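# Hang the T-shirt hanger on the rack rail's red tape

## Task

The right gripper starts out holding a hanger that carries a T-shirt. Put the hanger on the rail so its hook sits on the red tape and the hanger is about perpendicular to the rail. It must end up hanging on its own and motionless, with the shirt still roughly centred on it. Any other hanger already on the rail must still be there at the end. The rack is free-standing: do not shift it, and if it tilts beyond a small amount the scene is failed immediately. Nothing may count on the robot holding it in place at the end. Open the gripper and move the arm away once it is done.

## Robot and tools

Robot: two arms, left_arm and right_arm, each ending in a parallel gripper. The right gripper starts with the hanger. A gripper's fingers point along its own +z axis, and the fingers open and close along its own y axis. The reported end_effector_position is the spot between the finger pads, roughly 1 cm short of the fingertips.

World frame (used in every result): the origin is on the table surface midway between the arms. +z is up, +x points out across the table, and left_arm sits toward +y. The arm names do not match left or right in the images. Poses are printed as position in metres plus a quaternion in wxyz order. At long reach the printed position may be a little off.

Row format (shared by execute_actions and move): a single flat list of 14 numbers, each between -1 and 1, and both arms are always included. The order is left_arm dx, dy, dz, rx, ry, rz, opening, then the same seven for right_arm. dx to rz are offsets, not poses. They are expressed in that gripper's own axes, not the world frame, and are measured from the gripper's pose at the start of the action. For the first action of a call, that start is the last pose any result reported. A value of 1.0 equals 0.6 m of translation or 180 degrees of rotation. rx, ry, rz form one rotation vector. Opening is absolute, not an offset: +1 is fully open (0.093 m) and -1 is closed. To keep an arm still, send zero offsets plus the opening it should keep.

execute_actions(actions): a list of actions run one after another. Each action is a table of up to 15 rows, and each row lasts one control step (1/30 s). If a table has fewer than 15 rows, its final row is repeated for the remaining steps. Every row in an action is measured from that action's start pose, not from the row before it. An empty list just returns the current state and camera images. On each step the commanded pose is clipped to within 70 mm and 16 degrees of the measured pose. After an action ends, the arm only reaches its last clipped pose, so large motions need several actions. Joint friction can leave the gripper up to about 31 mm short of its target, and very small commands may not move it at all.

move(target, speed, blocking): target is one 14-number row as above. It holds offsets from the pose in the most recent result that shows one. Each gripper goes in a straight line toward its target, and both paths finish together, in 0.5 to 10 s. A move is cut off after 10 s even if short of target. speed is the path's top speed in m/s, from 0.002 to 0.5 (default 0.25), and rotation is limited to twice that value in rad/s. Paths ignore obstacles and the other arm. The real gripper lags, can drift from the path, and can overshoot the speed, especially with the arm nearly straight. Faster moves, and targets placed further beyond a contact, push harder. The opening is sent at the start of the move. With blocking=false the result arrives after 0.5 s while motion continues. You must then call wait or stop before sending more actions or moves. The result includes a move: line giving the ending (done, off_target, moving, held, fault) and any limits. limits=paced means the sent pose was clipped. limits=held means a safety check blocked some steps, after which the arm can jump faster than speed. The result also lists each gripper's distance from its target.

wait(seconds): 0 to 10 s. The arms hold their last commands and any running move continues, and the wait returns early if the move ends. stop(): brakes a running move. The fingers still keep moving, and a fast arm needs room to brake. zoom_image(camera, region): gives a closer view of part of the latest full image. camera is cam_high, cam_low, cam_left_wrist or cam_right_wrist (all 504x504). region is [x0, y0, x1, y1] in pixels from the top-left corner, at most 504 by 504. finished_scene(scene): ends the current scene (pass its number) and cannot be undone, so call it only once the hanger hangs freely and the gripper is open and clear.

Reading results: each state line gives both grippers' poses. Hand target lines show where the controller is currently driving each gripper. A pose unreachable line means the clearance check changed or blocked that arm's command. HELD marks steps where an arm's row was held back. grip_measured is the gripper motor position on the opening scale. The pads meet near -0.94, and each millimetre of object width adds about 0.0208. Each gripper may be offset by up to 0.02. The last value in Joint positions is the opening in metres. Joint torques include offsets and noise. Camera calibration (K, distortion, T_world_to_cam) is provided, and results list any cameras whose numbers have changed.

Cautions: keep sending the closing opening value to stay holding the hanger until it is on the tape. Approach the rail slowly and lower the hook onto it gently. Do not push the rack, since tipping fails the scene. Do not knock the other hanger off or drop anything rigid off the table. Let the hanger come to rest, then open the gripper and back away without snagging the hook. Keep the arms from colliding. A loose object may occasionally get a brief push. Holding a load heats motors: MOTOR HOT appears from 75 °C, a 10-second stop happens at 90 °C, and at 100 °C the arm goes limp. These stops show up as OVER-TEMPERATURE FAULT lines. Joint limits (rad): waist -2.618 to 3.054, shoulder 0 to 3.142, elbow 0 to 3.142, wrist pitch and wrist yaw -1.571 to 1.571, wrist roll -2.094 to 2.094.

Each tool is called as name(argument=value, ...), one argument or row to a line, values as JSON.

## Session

execute_actions(
  actions=[],
)

Scene clock: 0.00 s.
left_arm: end_effector_position=(+0.3571, +0.3283, +0.4018) grip_measured=+1.000 end_effector_quat_wxyz=(+0.701, -0.057, +0.708, +0.064) | right_arm: end_effector_position=(+0.3156, +0.0467, +0.4518) grip_measured=-0.829 end_effector_quat_wxyz=(+0.553, -0.177, +0.806, +0.114)
Joint positions: left_arm=[-0.009  1.062  1.061 -0.007 -0.006  0.012  0.093] | right_arm=[ 1.018  1.78   2.304 -0.995  0.649  0.286  0.005]
Joint velocities: left_arm=[-0.012 -0.007 -0.002 -0.007 -0.007 -0.007  0.   ] | right_arm=[-0.017 -0.007  0.002  0.037 -0.022 -0.037  0.   ]
Joint torques (N m, as the arm reports them, + toward a larger angle): no reading
Motor temperatures (°C, as the motors report them): left_arm=[23 25 28 30 24 23] | right_arm=[26 26 29 27 23 25]
Hand target (left_arm): +0.357, +0.328, +0.402; +0.701, -0.057, +0.708, +0.064
Hand target (right_arm): +0.317, +0.049, +0.457; +0.560, -0.171, +0.802, +0.122
camera_calibration (this result's frames):
cam_right_wrist: T_world_to_cam=[[0.415023, -0.909515, 0.0232113, -0.0964592], [-0.645034, -0.312138, -0.697496, 0.571599], [0.641628, 0.274505, -0.716212, 0.19048], [0, 0, 0, 1]] pos_world=[0.286516, 0.0383988, 0.537351]

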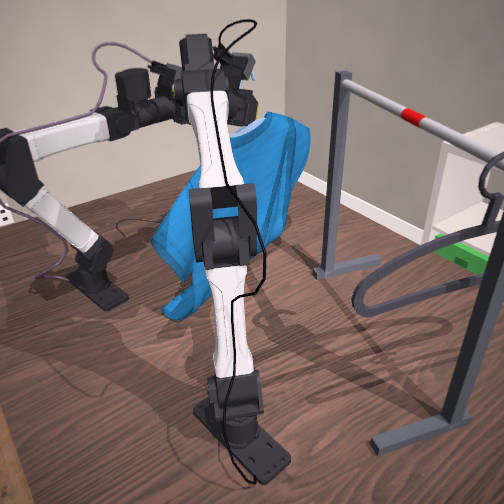

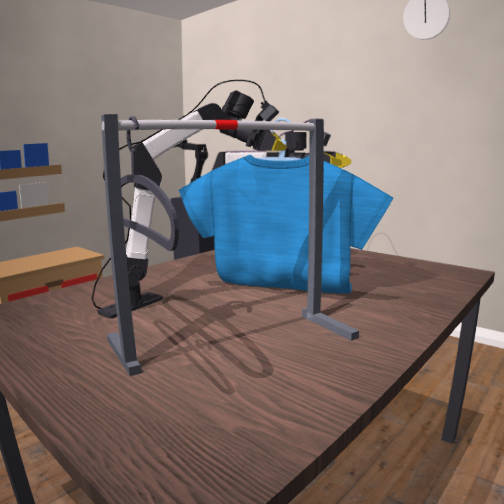

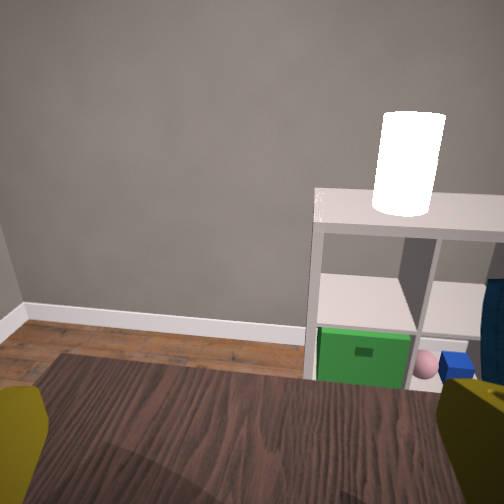

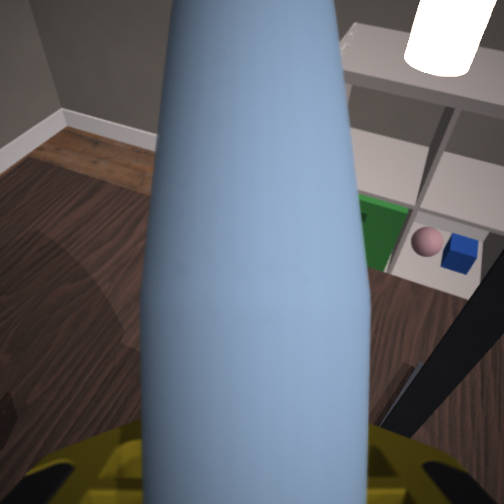

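move(
  target=[0,0,0,0,0,0,1,0.065,-0.188,-0.253,0,0,0,-1],
  speed=0.15,
)

Scene clock: 14.03 s.
left_arm: end_effector_position=(+0.3571, +0.3283, +0.4018) grip_measured=+1.000 end_effector_quat_wxyz=(+0.701, -0.057, +0.708, +0.064) | right_arm: end_effector_position=(+0.2199, -0.1194, +0.4679) grip_measured=-0.977 end_effector_quat_wxyz=(+0.544, -0.185, +0.812, +0.107)
Joint positions: left_arm=[-0.009  1.062  1.061 -0.007 -0.006  0.012  0.093] | right_arm=[ 1.121  1.222  1.962 -1.285  0.733  0.355  0.   ]
Joint velocities: left_arm=[ 0.022  0.002 -0.007 -0.066  0.037 -0.007  0.   ] | right_arm=[-0.007  0.002 -0.012 -0.081  0.007 -0.051  0.   ]
Joint torques (N m, as the arm reports them, + toward a larger angle): left_arm=[-0.29 -3.72  7.33  2.3  -0.26 -0.02] | right_arm=[ 0.93 -1.9   3.94  1.8   0.43 -0.06]
Motor temperatures (°C, as the motors report them): left_arm=[23 25 31 33 24 23] | right_arm=[26 29 30 30 23 25]
Hand target (left_arm): +0.357, +0.328, +0.402; +0.701, -0.057, +0.708, +0.064
Hand target (right_arm): +0.219, -0.120, +0.473; +0.552, -0.177, +0.807, +0.114
Off the commanded pose (left_arm): 0.000 m, 0 deg.
Off the commanded pose (right_arm): 0.004 m, 2 deg.
move: done
camera_calibration (this result's frames):
cam_right_wrist: T_world_to_cam=[[0.419953, -0.906728, 0.0385246, -0.216142], [-0.655028, -0.332212, -0.678656, 0.460203], [0.628154, 0.259769, -0.733446, 0.318336], [0, 0, 0, 1]] pos_world=[0.192251, -0.125791, 0.554129]

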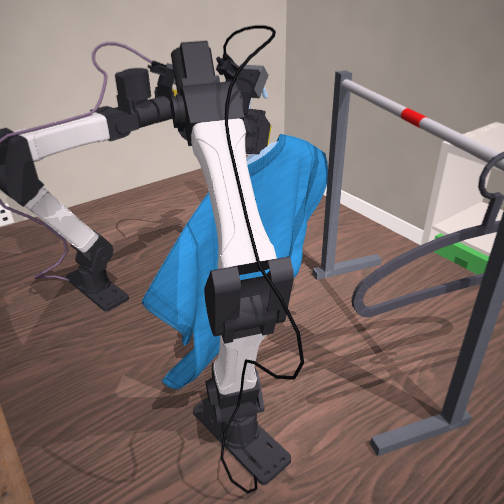

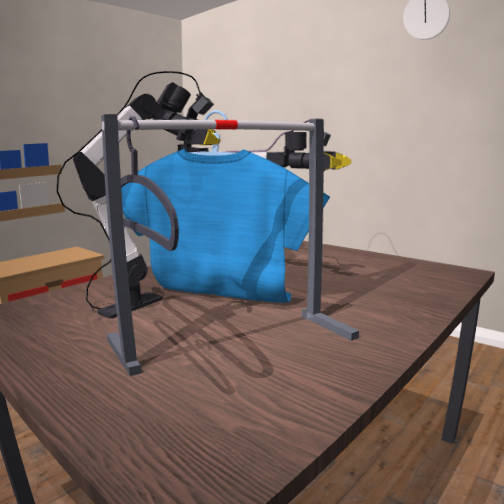

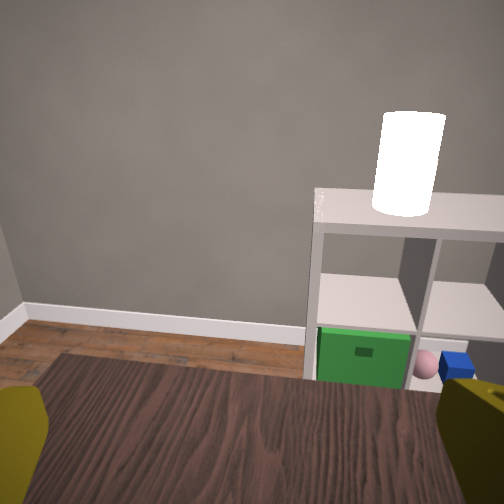

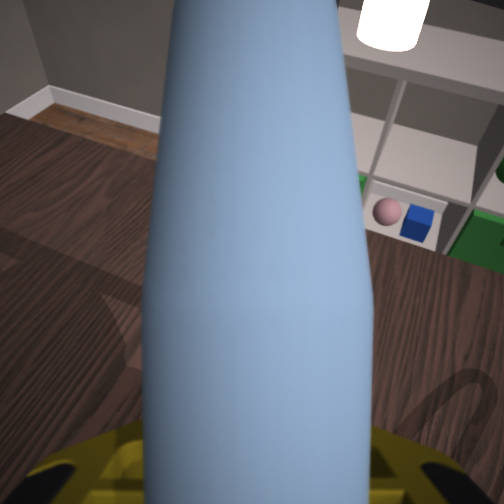

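move(
  target=[0,0,0,0,0,0,1,-0.03,-0.278,0.033,0.207,0,0.085,-1],
  speed=0.1,
)

zoom_image(
  camera="cam_low",
  region=[140, 70, 300, 200],
)

zoom_image(
  camera="cam_high",
  region=[300, 50, 480, 210],
)

Scene clock: 23.20 s.
left_arm: end_effector_position=(+0.3571, +0.3283, +0.4018) grip_measured=+1.000 end_effector_quat_wxyz=(+0.701, -0.057, +0.708, +0.064) | right_arm: end_effector_position=(+0.3067, -0.2564, +0.4681) grip_measured=-0.977 end_effector_quat_wxyz=(+0.537, +0.083, +0.834, -0.092)
Joint positions: left_arm=[-0.009  1.062  1.061 -0.007 -0.006  0.012  0.093] | right_arm=[ 0.53   1.326  2.07  -1.366  0.802  0.405  0.   ]
Joint velocities: left_arm=[-0.012 -0.022 -0.002  0.051 -0.051  0.037  0.   ] | right_arm=[ 0.007 -0.017  0.002 -0.007 -0.007 -0.022  0.   ]
Joint torques (N m, as the arm reports them, + toward a larger angle): left_arm=[-0.3  -3.58  7.15  2.23 -0.23 -0.01] | right_arm=[-1.13 -1.53  6.55  1.77  0.48 -0.07]
Motor temperatures (°C, as the motors report them): left_arm=[23 26 32 34 24 23] | right_arm=[26 28 31 31 23 25]
Hand target (left_arm): +0.357, +0.328, +0.402; +0.701, -0.057, +0.708, +0.064
Hand target (right_arm): +0.311, -0.261, +0.482; +0.557, +0.106, +0.819, -0.087
Off the commanded pose (left_arm): 0.000 m, 0 deg.
Off the commanded pose (right_arm): 0.015 m, 4 deg.
move: off_target (right_arm)
camera_calibration (this result's frames):
cam_right_wrist: T_world_to_cam=[[-0.231396, -0.969914, 0.075652, -0.210574], [-0.740802, 0.125261, -0.659941, 0.606602], [0.63061, -0.208751, -0.747499, 0.185212], [0, 0, 0, 1]] pos_world=[0.28385, -0.24156, 0.554698]

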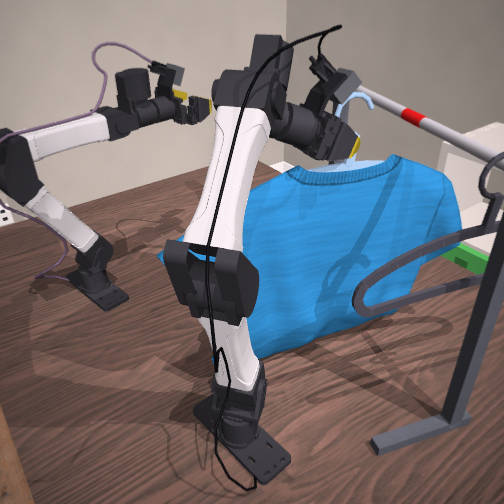

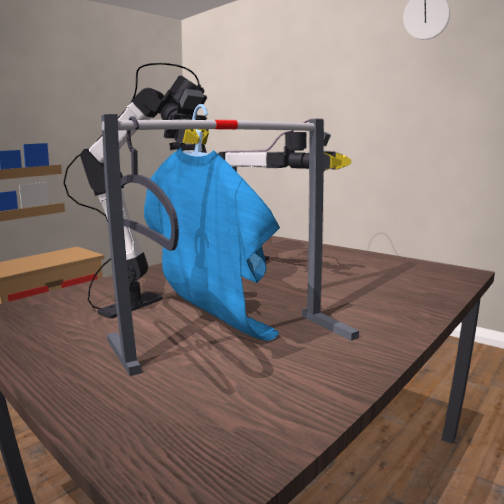

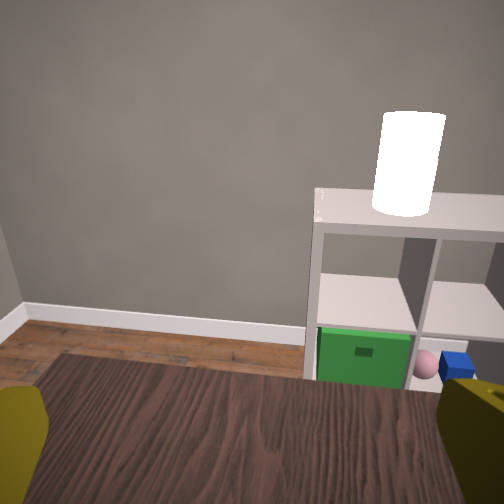

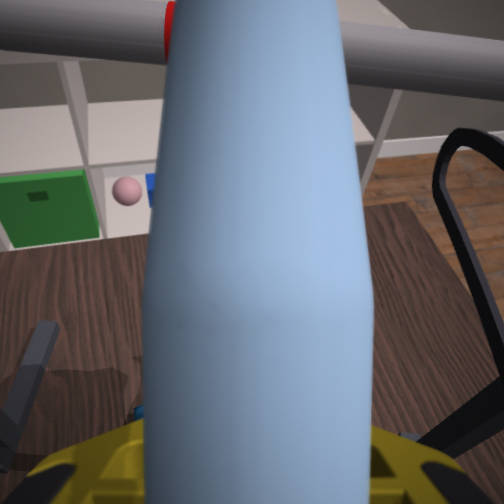

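Region (140, 70, 300, 200) of cam_low's 504x504 image, scaled by 3.150, with more detail than that image has; it fills the top 410 rows of this view, and the rest is white.

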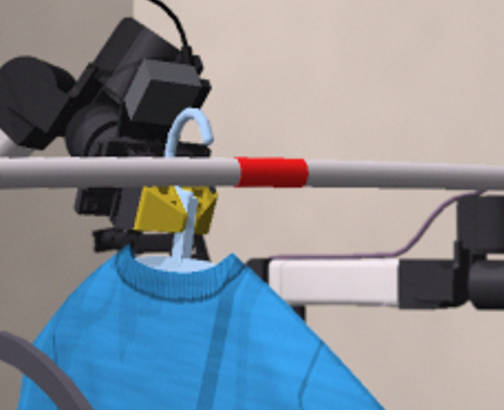

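Region (300, 50, 480, 210) of cam_high's 504x504 image, scaled by 2.800, with more detail than that image has.

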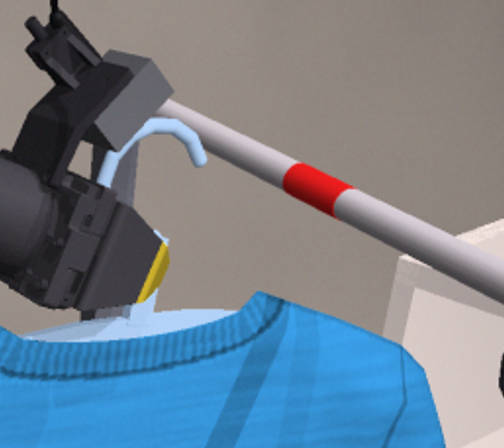

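move(
  target=[0,0,0,0,0,0,1,-0.07,0.015,0.11,0,-0.02,0,-1],
  speed=0.04,
)

zoom_image(
  camera="cam_low",
  region=[140, 70, 300, 200],
)

zoom_image(
  camera="cam_high",
  region=[300, 50, 480, 210],
)

Scene clock: 29.90 s.
left_arm: end_effector_position=(+0.3571, +0.3283, +0.4018) grip_measured=+1.000 end_effector_quat_wxyz=(+0.701, -0.057, +0.708, +0.064) | right_arm: end_effector_position=(+0.3777, -0.2635, +0.4689) grip_measured=-0.977 end_effector_quat_wxyz=(+0.546, +0.069, +0.829, -0.100)
Joint positions: left_arm=[-0.009  1.062  1.061 -0.007 -0.006  0.012  0.093] | right_arm=[ 0.307  1.438  2.07  -1.122  0.618  0.2    0.   ]
Joint velocities: left_arm=[ 0.002  0.002 -0.002  0.007  0.037 -0.022  0.   ] | right_arm=[-0.007 -0.012  0.007 -0.007 -0.007 -0.022  0.   ]
Joint torques (N m, as the arm reports them, + toward a larger angle): left_arm=[-0.04 -3.31  7.22  2.26 -0.21  0.03] | right_arm=[-1.07 -3.32  5.7   1.99  0.19 -0.18]
Motor temperatures (°C, as the motors report them): left_arm=[23 26 32 34 24 23] | right_arm=[26 28 31 32 24 25]
Hand target (left_arm): +0.357, +0.328, +0.402; +0.701, -0.057, +0.708, +0.064
Hand target (right_arm): +0.384, -0.266, +0.479; +0.564, +0.079, +0.817, -0.096
Off the commanded pose (left_arm): 0.000 m, 0 deg.
Off the commanded pose (right_arm): 0.012 m, 3 deg.
move: off_target (right_arm)
camera_calibration (this result's frames):
cam_right_wrist: T_world_to_cam=[[-0.218336, -0.970481, 0.102454, -0.218758], [-0.731378, 0.0932236, -0.67557, 0.655917], [0.646077, -0.222434, -0.730142, 0.121999], [0, 0, 0, 1]] pos_world=[0.35314, -0.24631, 0.554607]

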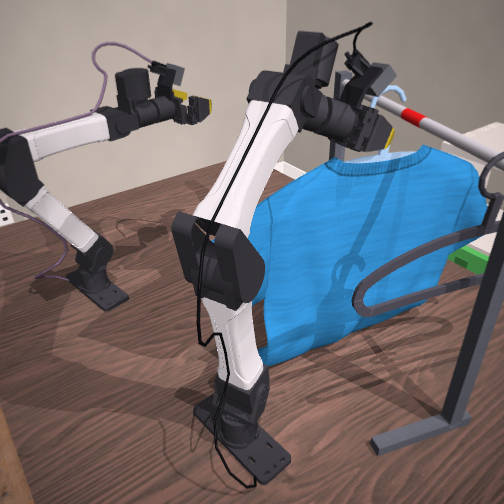

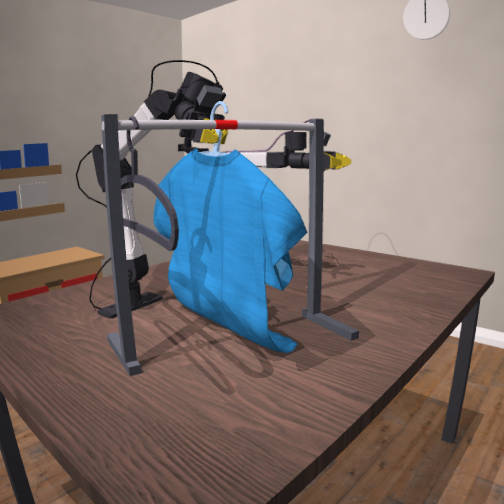

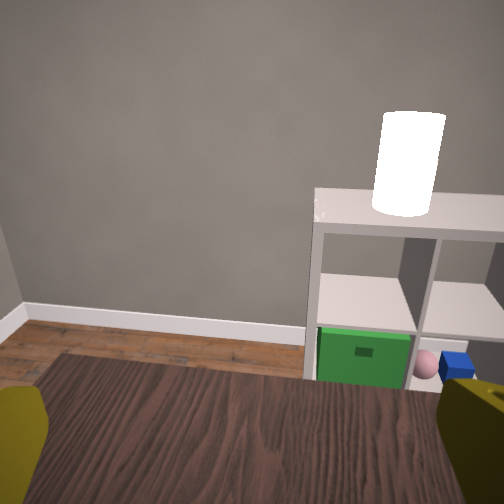

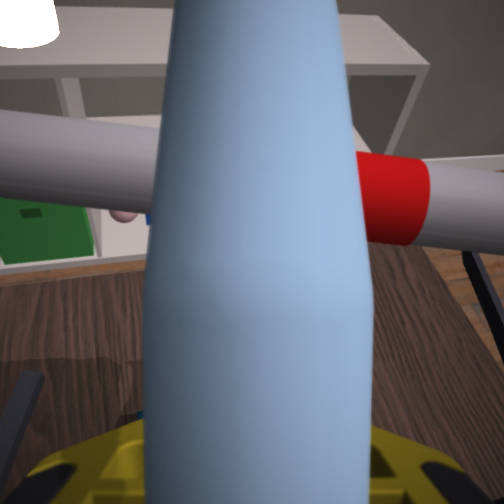

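Region (140, 70, 300, 200) of cam_low's 504x504 image, scaled by 3.150, with more detail than that image has; it fills the top 410 rows of this view, and the rest is white.

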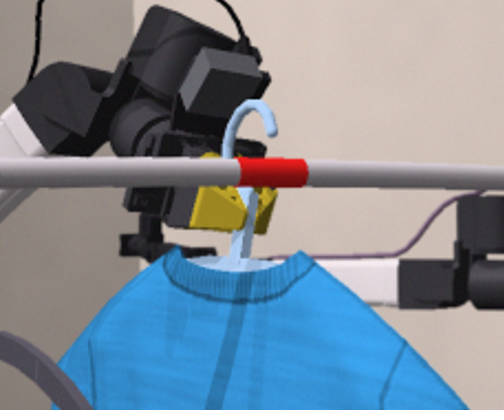

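Region (300, 50, 480, 210) of cam_high's 504x504 image, scaled by 2.800, with more detail than that image has.

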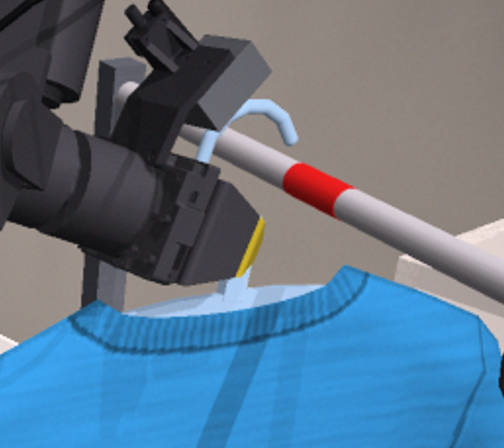

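move(
  target=[0,0,0,0,0,0,1,0,-0.04,0.095,0,0,0,-1],
  speed=0.025,
)

zoom_image(
  camera="cam_low",
  region=[140, 70, 300, 200],
)

zoom_image(
  camera="cam_high",
  region=[300, 50, 480, 210],
)

Scene clock: 36.63 s.
left_arm: end_effector_position=(+0.3571, +0.3283, +0.4018) grip_measured=+1.000 end_effector_quat_wxyz=(+0.701, -0.057, +0.708, +0.064) | right_arm: end_effector_position=(+0.4151, -0.2978, +0.4442) grip_measured=-0.977 end_effector_quat_wxyz=(+0.532, +0.063, +0.839, -0.102)
Joint positions: left_arm=[-0.009  1.062  1.061 -0.007 -0.006  0.012  0.093] | right_arm=[ 0.106  1.454  1.964 -0.983  0.43   0.096  0.   ]
Joint velocities: left_arm=[-0.012  0.012  0.012 -0.022  0.022 -0.022  0.   ] | right_arm=[ 0.002  0.007  0.002  0.051  0.037 -0.022  0.   ]
Joint torques (N m, as the arm reports them, + toward a larger angle): left_arm=[-0.5  -3.7   7.38  2.32 -0.28 -0.03] | right_arm=[-1.1  -3.93  5.04  2.09  0.12 -0.12]
Motor temperatures (°C, as the motors report them): left_arm=[23 26 33 35 24 23] | right_arm=[26 28 31 33 23 25]
Hand target (left_arm): +0.357, +0.328, +0.402; +0.701, -0.057, +0.708, +0.064
Hand target (right_arm): +0.423, -0.301, +0.450; +0.546, +0.068, +0.829, -0.101
Off the commanded pose (left_arm): 0.000 m, 0 deg.
Off the commanded pose (right_arm): 0.010 m, 2 deg.
move: done
camera_calibration (this result's frames):
cam_right_wrist: T_world_to_cam=[[-0.207879, -0.9714, 0.11475, -0.251437], [-0.755731, 0.0850203, -0.64934, 0.665776], [0.621013, -0.221705, -0.751791, 0.092387], [0, 0, 0, 1]] pos_world=[0.393505, -0.280367, 0.530623]

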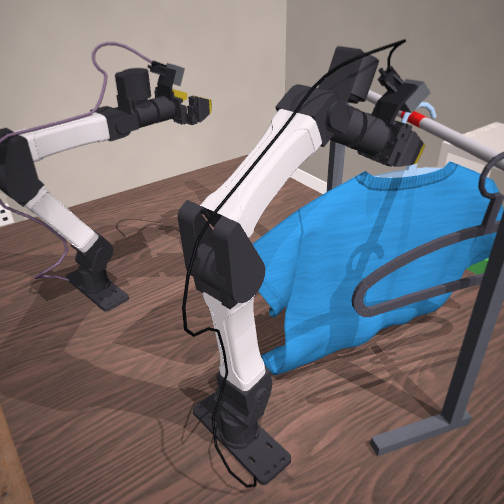

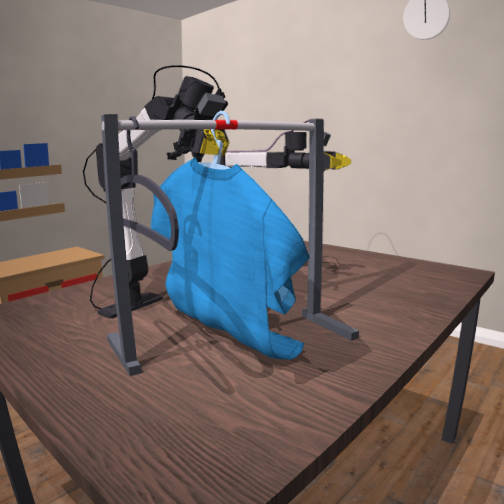

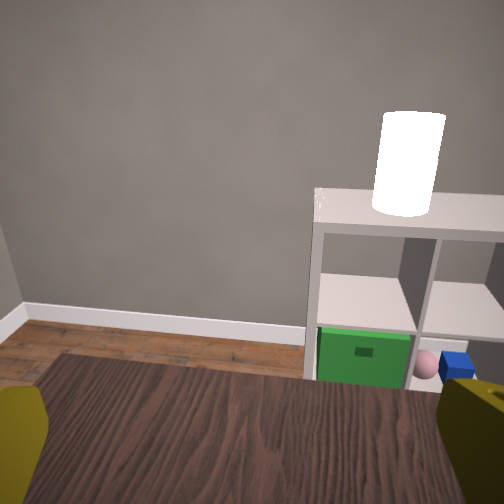

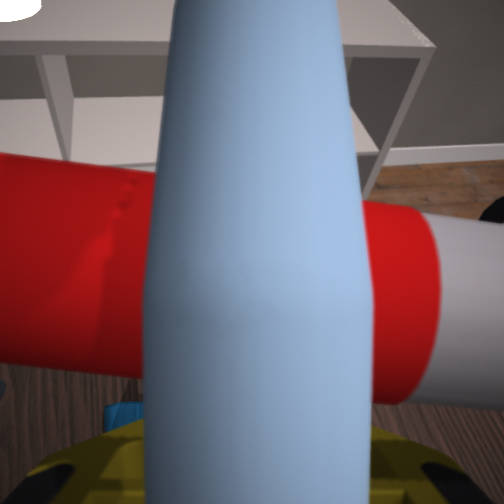

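Region (140, 70, 300, 200) of cam_low's 504x504 image, scaled by 3.150, with more detail than that image has; it fills the top 410 rows of this view, and the rest is white.

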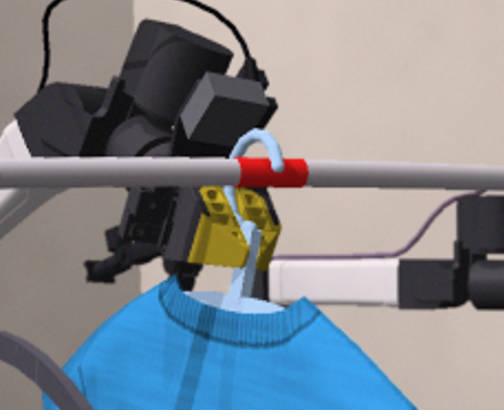

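Region (300, 50, 480, 210) of cam_high's 504x504 image, scaled by 2.800, with more detail than that image has.

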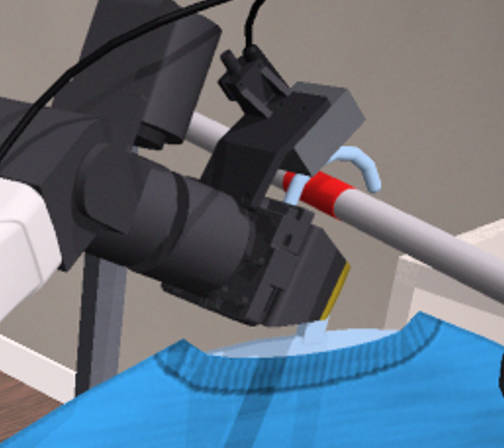

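move(
  target=[0,0,0,0,0,0,1,-0.025,0.02,0.055,0,0,0,-1],
  speed=0.02,
)

zoom_image(
  camera="cam_low",
  region=[140, 70, 300, 200],
)

zoom_image(
  camera="cam_high",
  region=[300, 50, 480, 210],
)

Scene clock: 42.17 s.
left_arm: end_effector_position=(+0.3571, +0.3283, +0.4018) grip_measured=+1.000 end_effector_quat_wxyz=(+0.701, -0.057, +0.708, +0.064) | right_arm: end_effector_position=(+0.4375, -0.2927, +0.4416) grip_measured=-0.977 end_effector_quat_wxyz=(+0.524, +0.060, +0.843, -0.103)
Joint positions: left_arm=[-0.009  1.062  1.061 -0.007 -0.006  0.012  0.093] | right_arm=[ 0.106  1.545  2.051 -0.997  0.428  0.095  0.   ]
Joint velocities: left_arm=[-0.007 -0.007  0.012 -0.037 -0.007  0.066  0.   ] | right_arm=[-0.007 -0.002  0.002 -0.007 -0.051  0.022  0.   ]
Joint torques (N m, as the arm reports them, + toward a larger angle): left_arm=[-0.25 -3.46  7.18  2.21 -0.19 -0.02] | right_arm=[-1.37 -2.39  6.94  2.02  0.06 -0.19]
Motor temperatures (°C, as the motors report them): left_arm=[23 26 33 35 24 23] | right_arm=[26 28 32 33 23 25]
Hand target (left_arm): +0.357, +0.328, +0.402; +0.701, -0.057, +0.708, +0.064
Hand target (right_arm): +0.452, -0.294, +0.442; +0.532, +0.063, +0.839, -0.102
Off the commanded pose (left_arm): 0.000 m, 0 deg.
Off the commanded pose (right_arm): 0.016 m, 1 deg.
move: off_target (right_arm)
camera_calibration (this result's frames):
cam_right_wrist: T_world_to_cam=[[-0.203807, -0.971391, 0.121909, -0.246436], [-0.767399, 0.0811894, -0.636009, 0.678649], [0.607916, -0.223176, -0.761992, 0.0874135], [0, 0, 0, 1]] pos_world=[0.417429, -0.274977, 0.528278]

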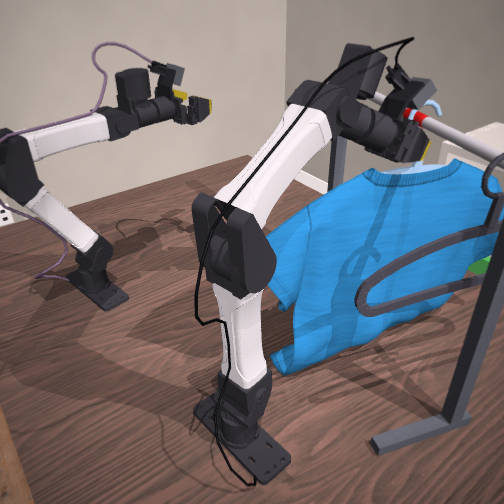

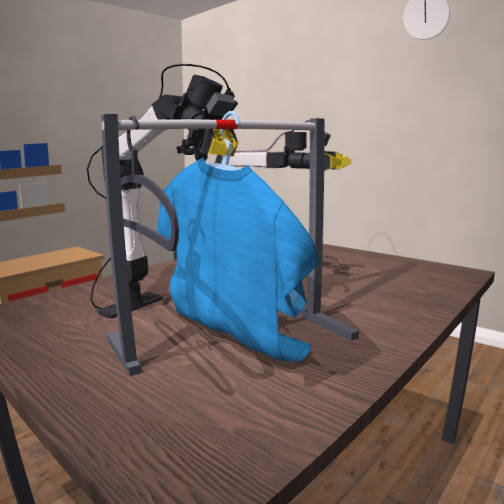

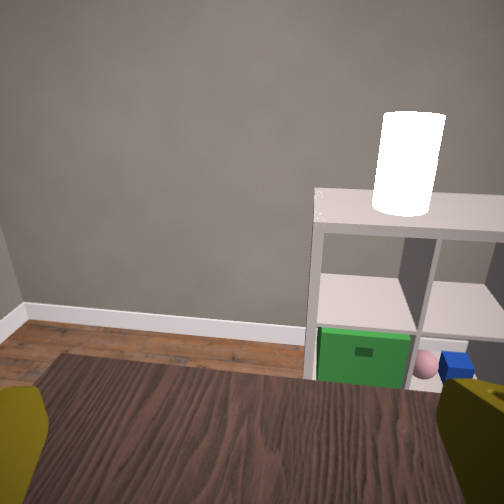

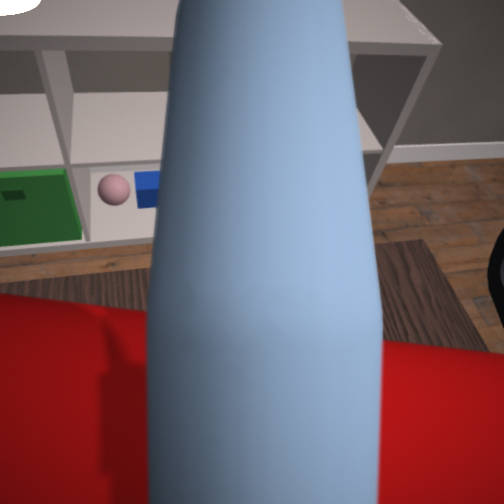

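Region (140, 70, 300, 200) of cam_low's 504x504 image, scaled by 3.150, with more detail than that image has; it fills the top 410 rows of this view, and the rest is white.

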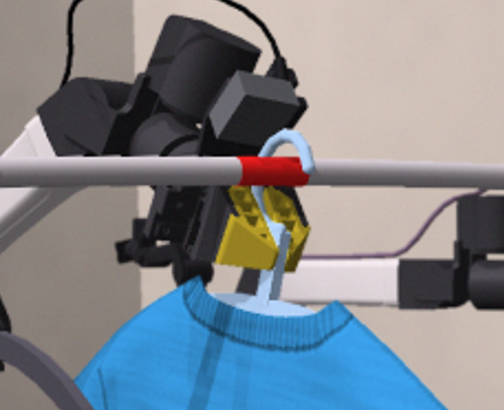

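Region (300, 50, 480, 210) of cam_high's 504x504 image, scaled by 2.800, with more detail than that image has.

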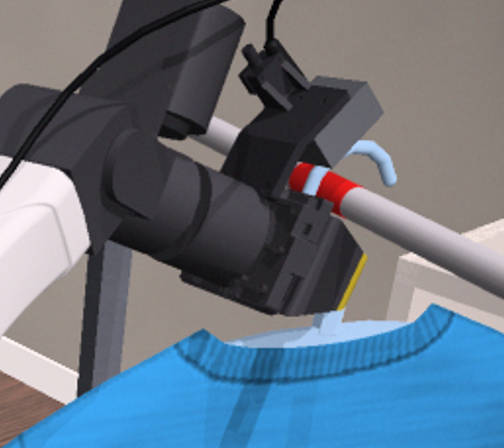

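Hook back is against the rail on the tape; release.

move(
  target=[0,0,0,0,0,0,1,0,0,-0.01,0,0,0,0.2],
)

move(
  target=[0,0,0,0,0,0,1,0.12,0,-0.25,0,0,0,0.2],
  speed=0.12,
)

wait(
  seconds=6,
)

Scene clock: 46.90 s.
left_arm: end_effector_position=(+0.3571, +0.3283, +0.4018) grip_measured=+1.000 end_effector_quat_wxyz=(+0.701, -0.057, +0.708, +0.064) | right_arm: end_effector_position=(+0.4357, -0.2912, +0.4379) grip_measured=+0.198 end_effector_quat_wxyz=(+0.517, +0.056, +0.848, -0.103)
Joint positions: left_arm=[-0.009  1.062  1.061 -0.007 -0.006  0.012  0.093] | right_arm=[ 0.109  1.545  2.051 -1.015  0.424  0.096  0.055]
Joint velocities: left_arm=[-0.012 -0.017 -0.002 -0.007 -0.007 -0.007  0.   ] | right_arm=[-0.017 -0.002  0.022  0.051  0.022  0.007 -0.   ]
Joint torques (N m, as the arm reports them, + toward a larger angle): left_arm=[-0.51 -3.55  7.26  2.29 -0.23 -0.01] | right_arm=[ 0.24 -5.66  6.16  1.7   0.21 -0.1 ]
Motor temperatures (°C, as the motors report them): left_arm=[23 26 33 35 24 23] | right_arm=[26 28 32 34 23 25]
Hand target (left_arm): +0.357, +0.328, +0.402; +0.701, -0.057, +0.708, +0.064
Hand target (right_arm): +0.432, -0.291, +0.444; +0.524, +0.060, +0.843, -0.103
Off the commanded pose (left_arm): 0.000 m, 0 deg.
Off the commanded pose (right_arm): 0.007 m, 1 deg.
move: done
camera_calibration (this result's frames):
cam_right_wrist: T_world_to_cam=[[-0.195424, -0.972534, 0.126442, -0.250863], [-0.778849, 0.0755528, -0.622644, 0.672321], [0.595989, -0.220159, -0.772222, 0.0966265], [0, 0, 0, 1]] pos_world=[0.417024, -0.273496, 0.524954]

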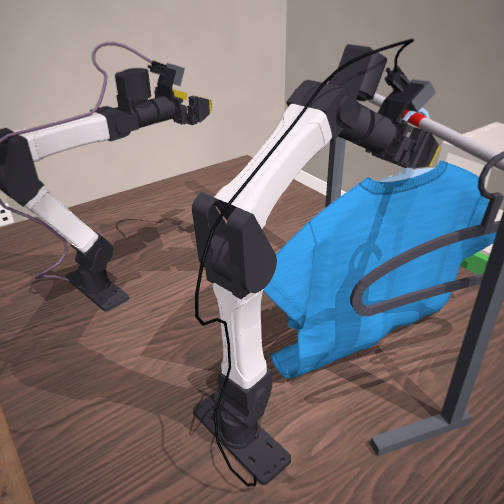

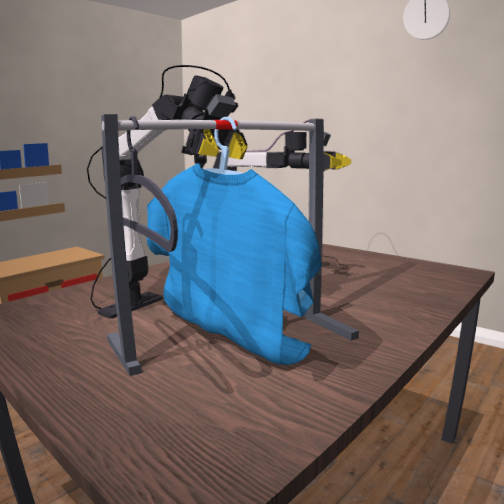

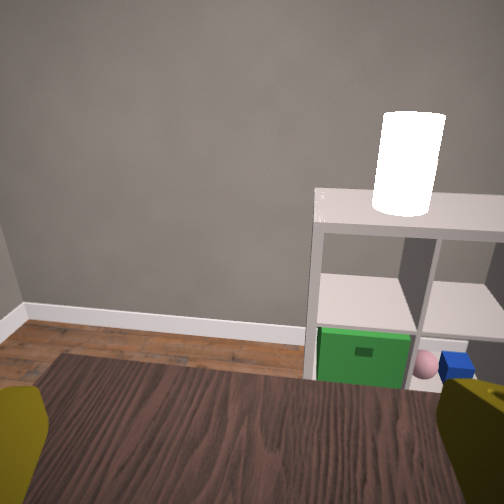

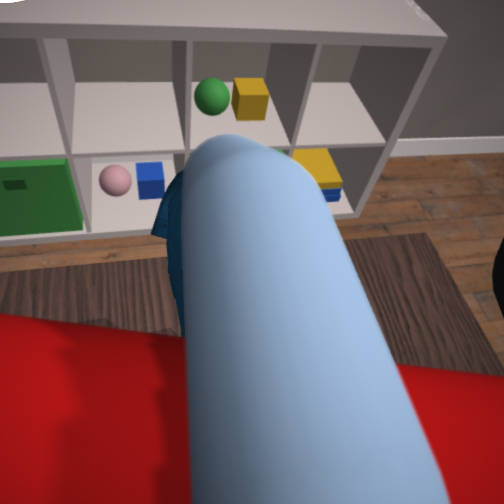

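Scene clock: 49.00 s.
left_arm: end_effector_position=(+0.3571, +0.3283, +0.4018) grip_measured=+1.000 end_effector_quat_wxyz=(+0.701, -0.057, +0.708, +0.064) | right_arm: end_effector_position=(+0.2742, -0.2571, +0.4348) grip_measured=+0.198 end_effector_quat_wxyz=(+0.509, +0.055, +0.853, -0.106)
Joint positions: left_arm=[-0.009  1.062  1.061 -0.007 -0.006  0.012  0.093] | right_arm=[ 0.646  1.223  1.916 -1.473  0.859  0.503  0.055]
Joint velocities: left_arm=[-0.012  0.017 -0.012 -0.081  0.007 -0.022  0.   ] | right_arm=[ 0.002 -0.012 -0.012 -0.051 -0.022 -0.022 -0.   ]
Joint torques (N m, as the arm reports them, + toward a larger angle): left_arm=[-0.3  -3.56  7.19  2.28 -0.22  0.01] | right_arm=[ 0.83 -0.9   6.24  1.26  0.47 -0.05]
Motor temperatures (°C, as the motors report them): left_arm=[23 26 34 35 24 23] | right_arm=[26 28 32 34 23 25]
Hand target (left_arm): +0.357, +0.328, +0.402; +0.701, -0.057, +0.708, +0.064
Hand target (right_arm): +0.273, -0.256, +0.440; +0.515, +0.057, +0.849, -0.101
Off the commanded pose (left_arm): 0.000 m, 0 deg.
Off the commanded pose (right_arm): 0.006 m, 1 deg.
move: done
camera_calibration (this result's frames):
cam_right_wrist: T_world_to_cam=[[-0.195193, -0.971483, 0.134608, -0.252303], [-0.790774, 0.074705, -0.607533, 0.538479], [0.580152, -0.225031, -0.782805, 0.205682], [0, 0, 0, 1]] pos_world=[0.25724, -0.23905, 0.522115]

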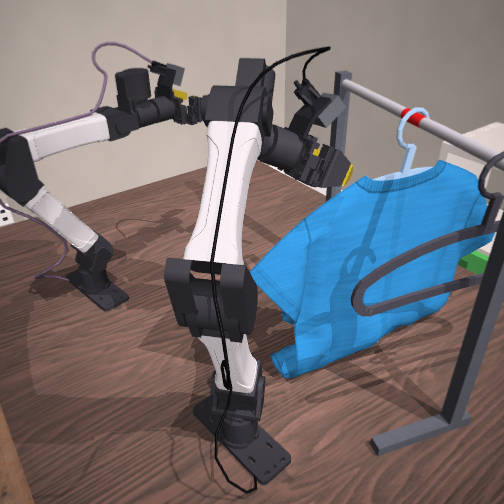

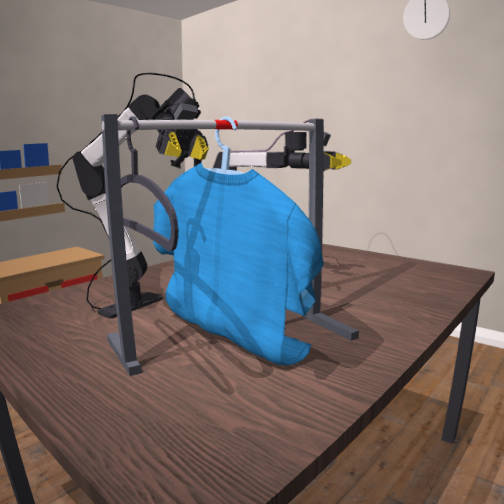

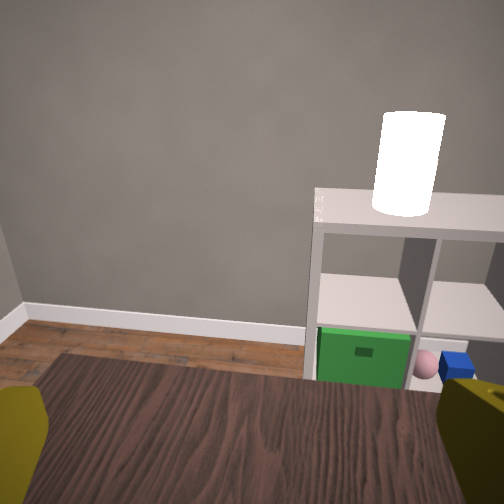

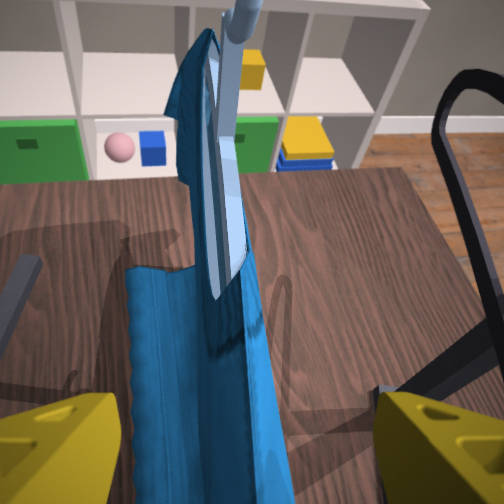

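Scene clock: 55.00 s.
left_arm: end_effector_position=(+0.3571, +0.3283, +0.4018) grip_measured=+1.000 end_effector_quat_wxyz=(+0.701, -0.057, +0.708, +0.064) | right_arm: end_effector_position=(+0.2739, -0.2575, +0.4345) grip_measured=+0.198 end_effector_quat_wxyz=(+0.509, +0.056, +0.853, -0.106)
Joint positions: left_arm=[-0.009  1.062  1.061 -0.007 -0.006  0.012  0.093] | right_arm=[ 0.646  1.223  1.916 -1.476  0.861  0.506  0.055]
Joint velocities: left_arm=[-0.012  0.007 -0.007 -0.007 -0.022  0.11   0.   ] | right_arm=[ 0.007 -0.017 -0.032 -0.022  0.037 -0.007  0.001]
Joint torques (N m, as the arm reports them, + toward a larger angle): left_arm=[-0.09 -3.62  7.19  2.27 -0.21 -0.04] | right_arm=[ 0.88 -1.12  6.21  1.28  0.41  0.  ]
Motor temperatures (°C, as the motors report them): left_arm=[23 26 34 36 24 23] | right_arm=[26 27 33 33 24 25]
Hand target (left_arm): +0.357, +0.328, +0.402; +0.701, -0.057, +0.708, +0.064
Hand target (right_arm): +0.273, -0.256, +0.440; +0.515, +0.057, +0.849, -0.101
Off the commanded pose (left_arm): 0.000 m, 0 deg.
Off the commanded pose (right_arm): 0.006 m, 1 deg.
wait: 6.00 s; at rest by 0.17 s
camera_calibration (this result's frames):
cam_right_wrist: T_world_to_cam=[[-0.196951, -0.971026, 0.135346, -0.252431], [-0.79115, 0.075875, -0.606897, 0.538245], [0.579044, -0.226608, -0.783171, 0.205617], [0, 0, 0, 1]] pos_world=[0.257055, -0.239362, 0.521858]

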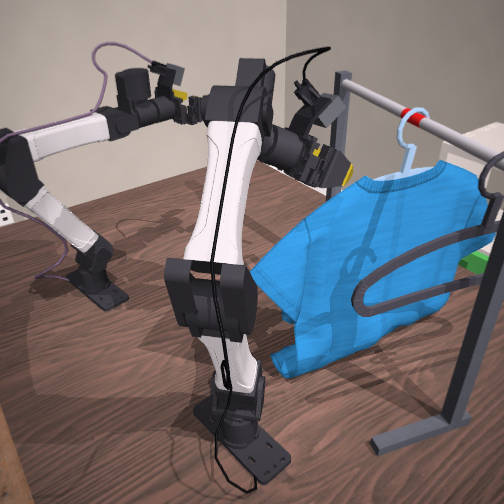

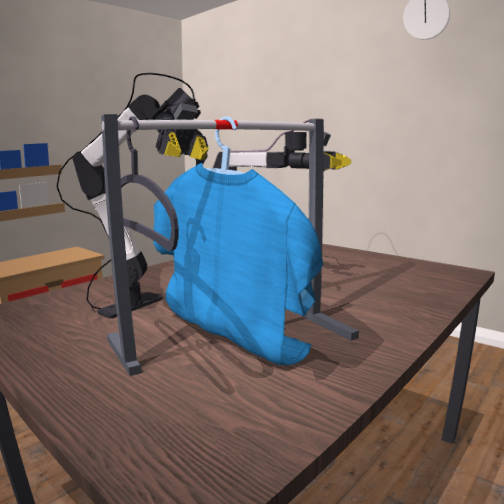

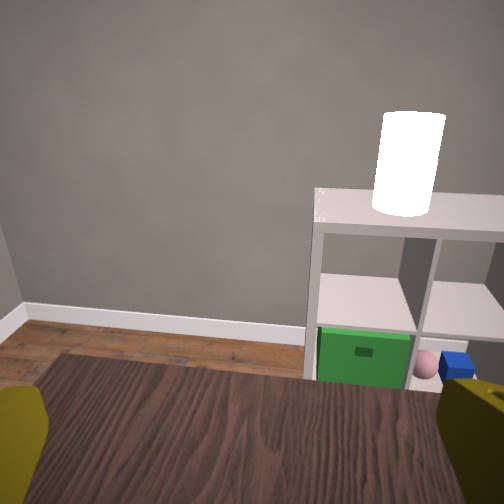

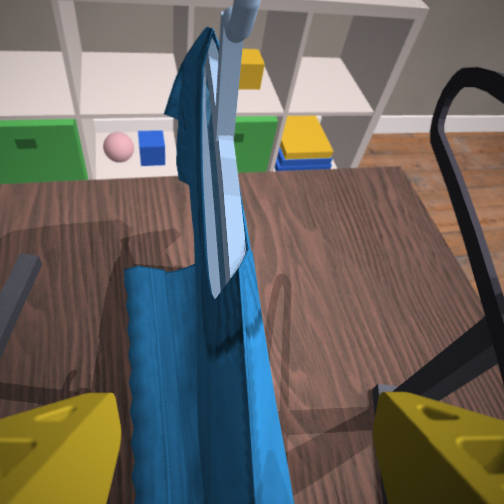

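finished_scene(
  scene=2,
)

The scene is finished: the task was done.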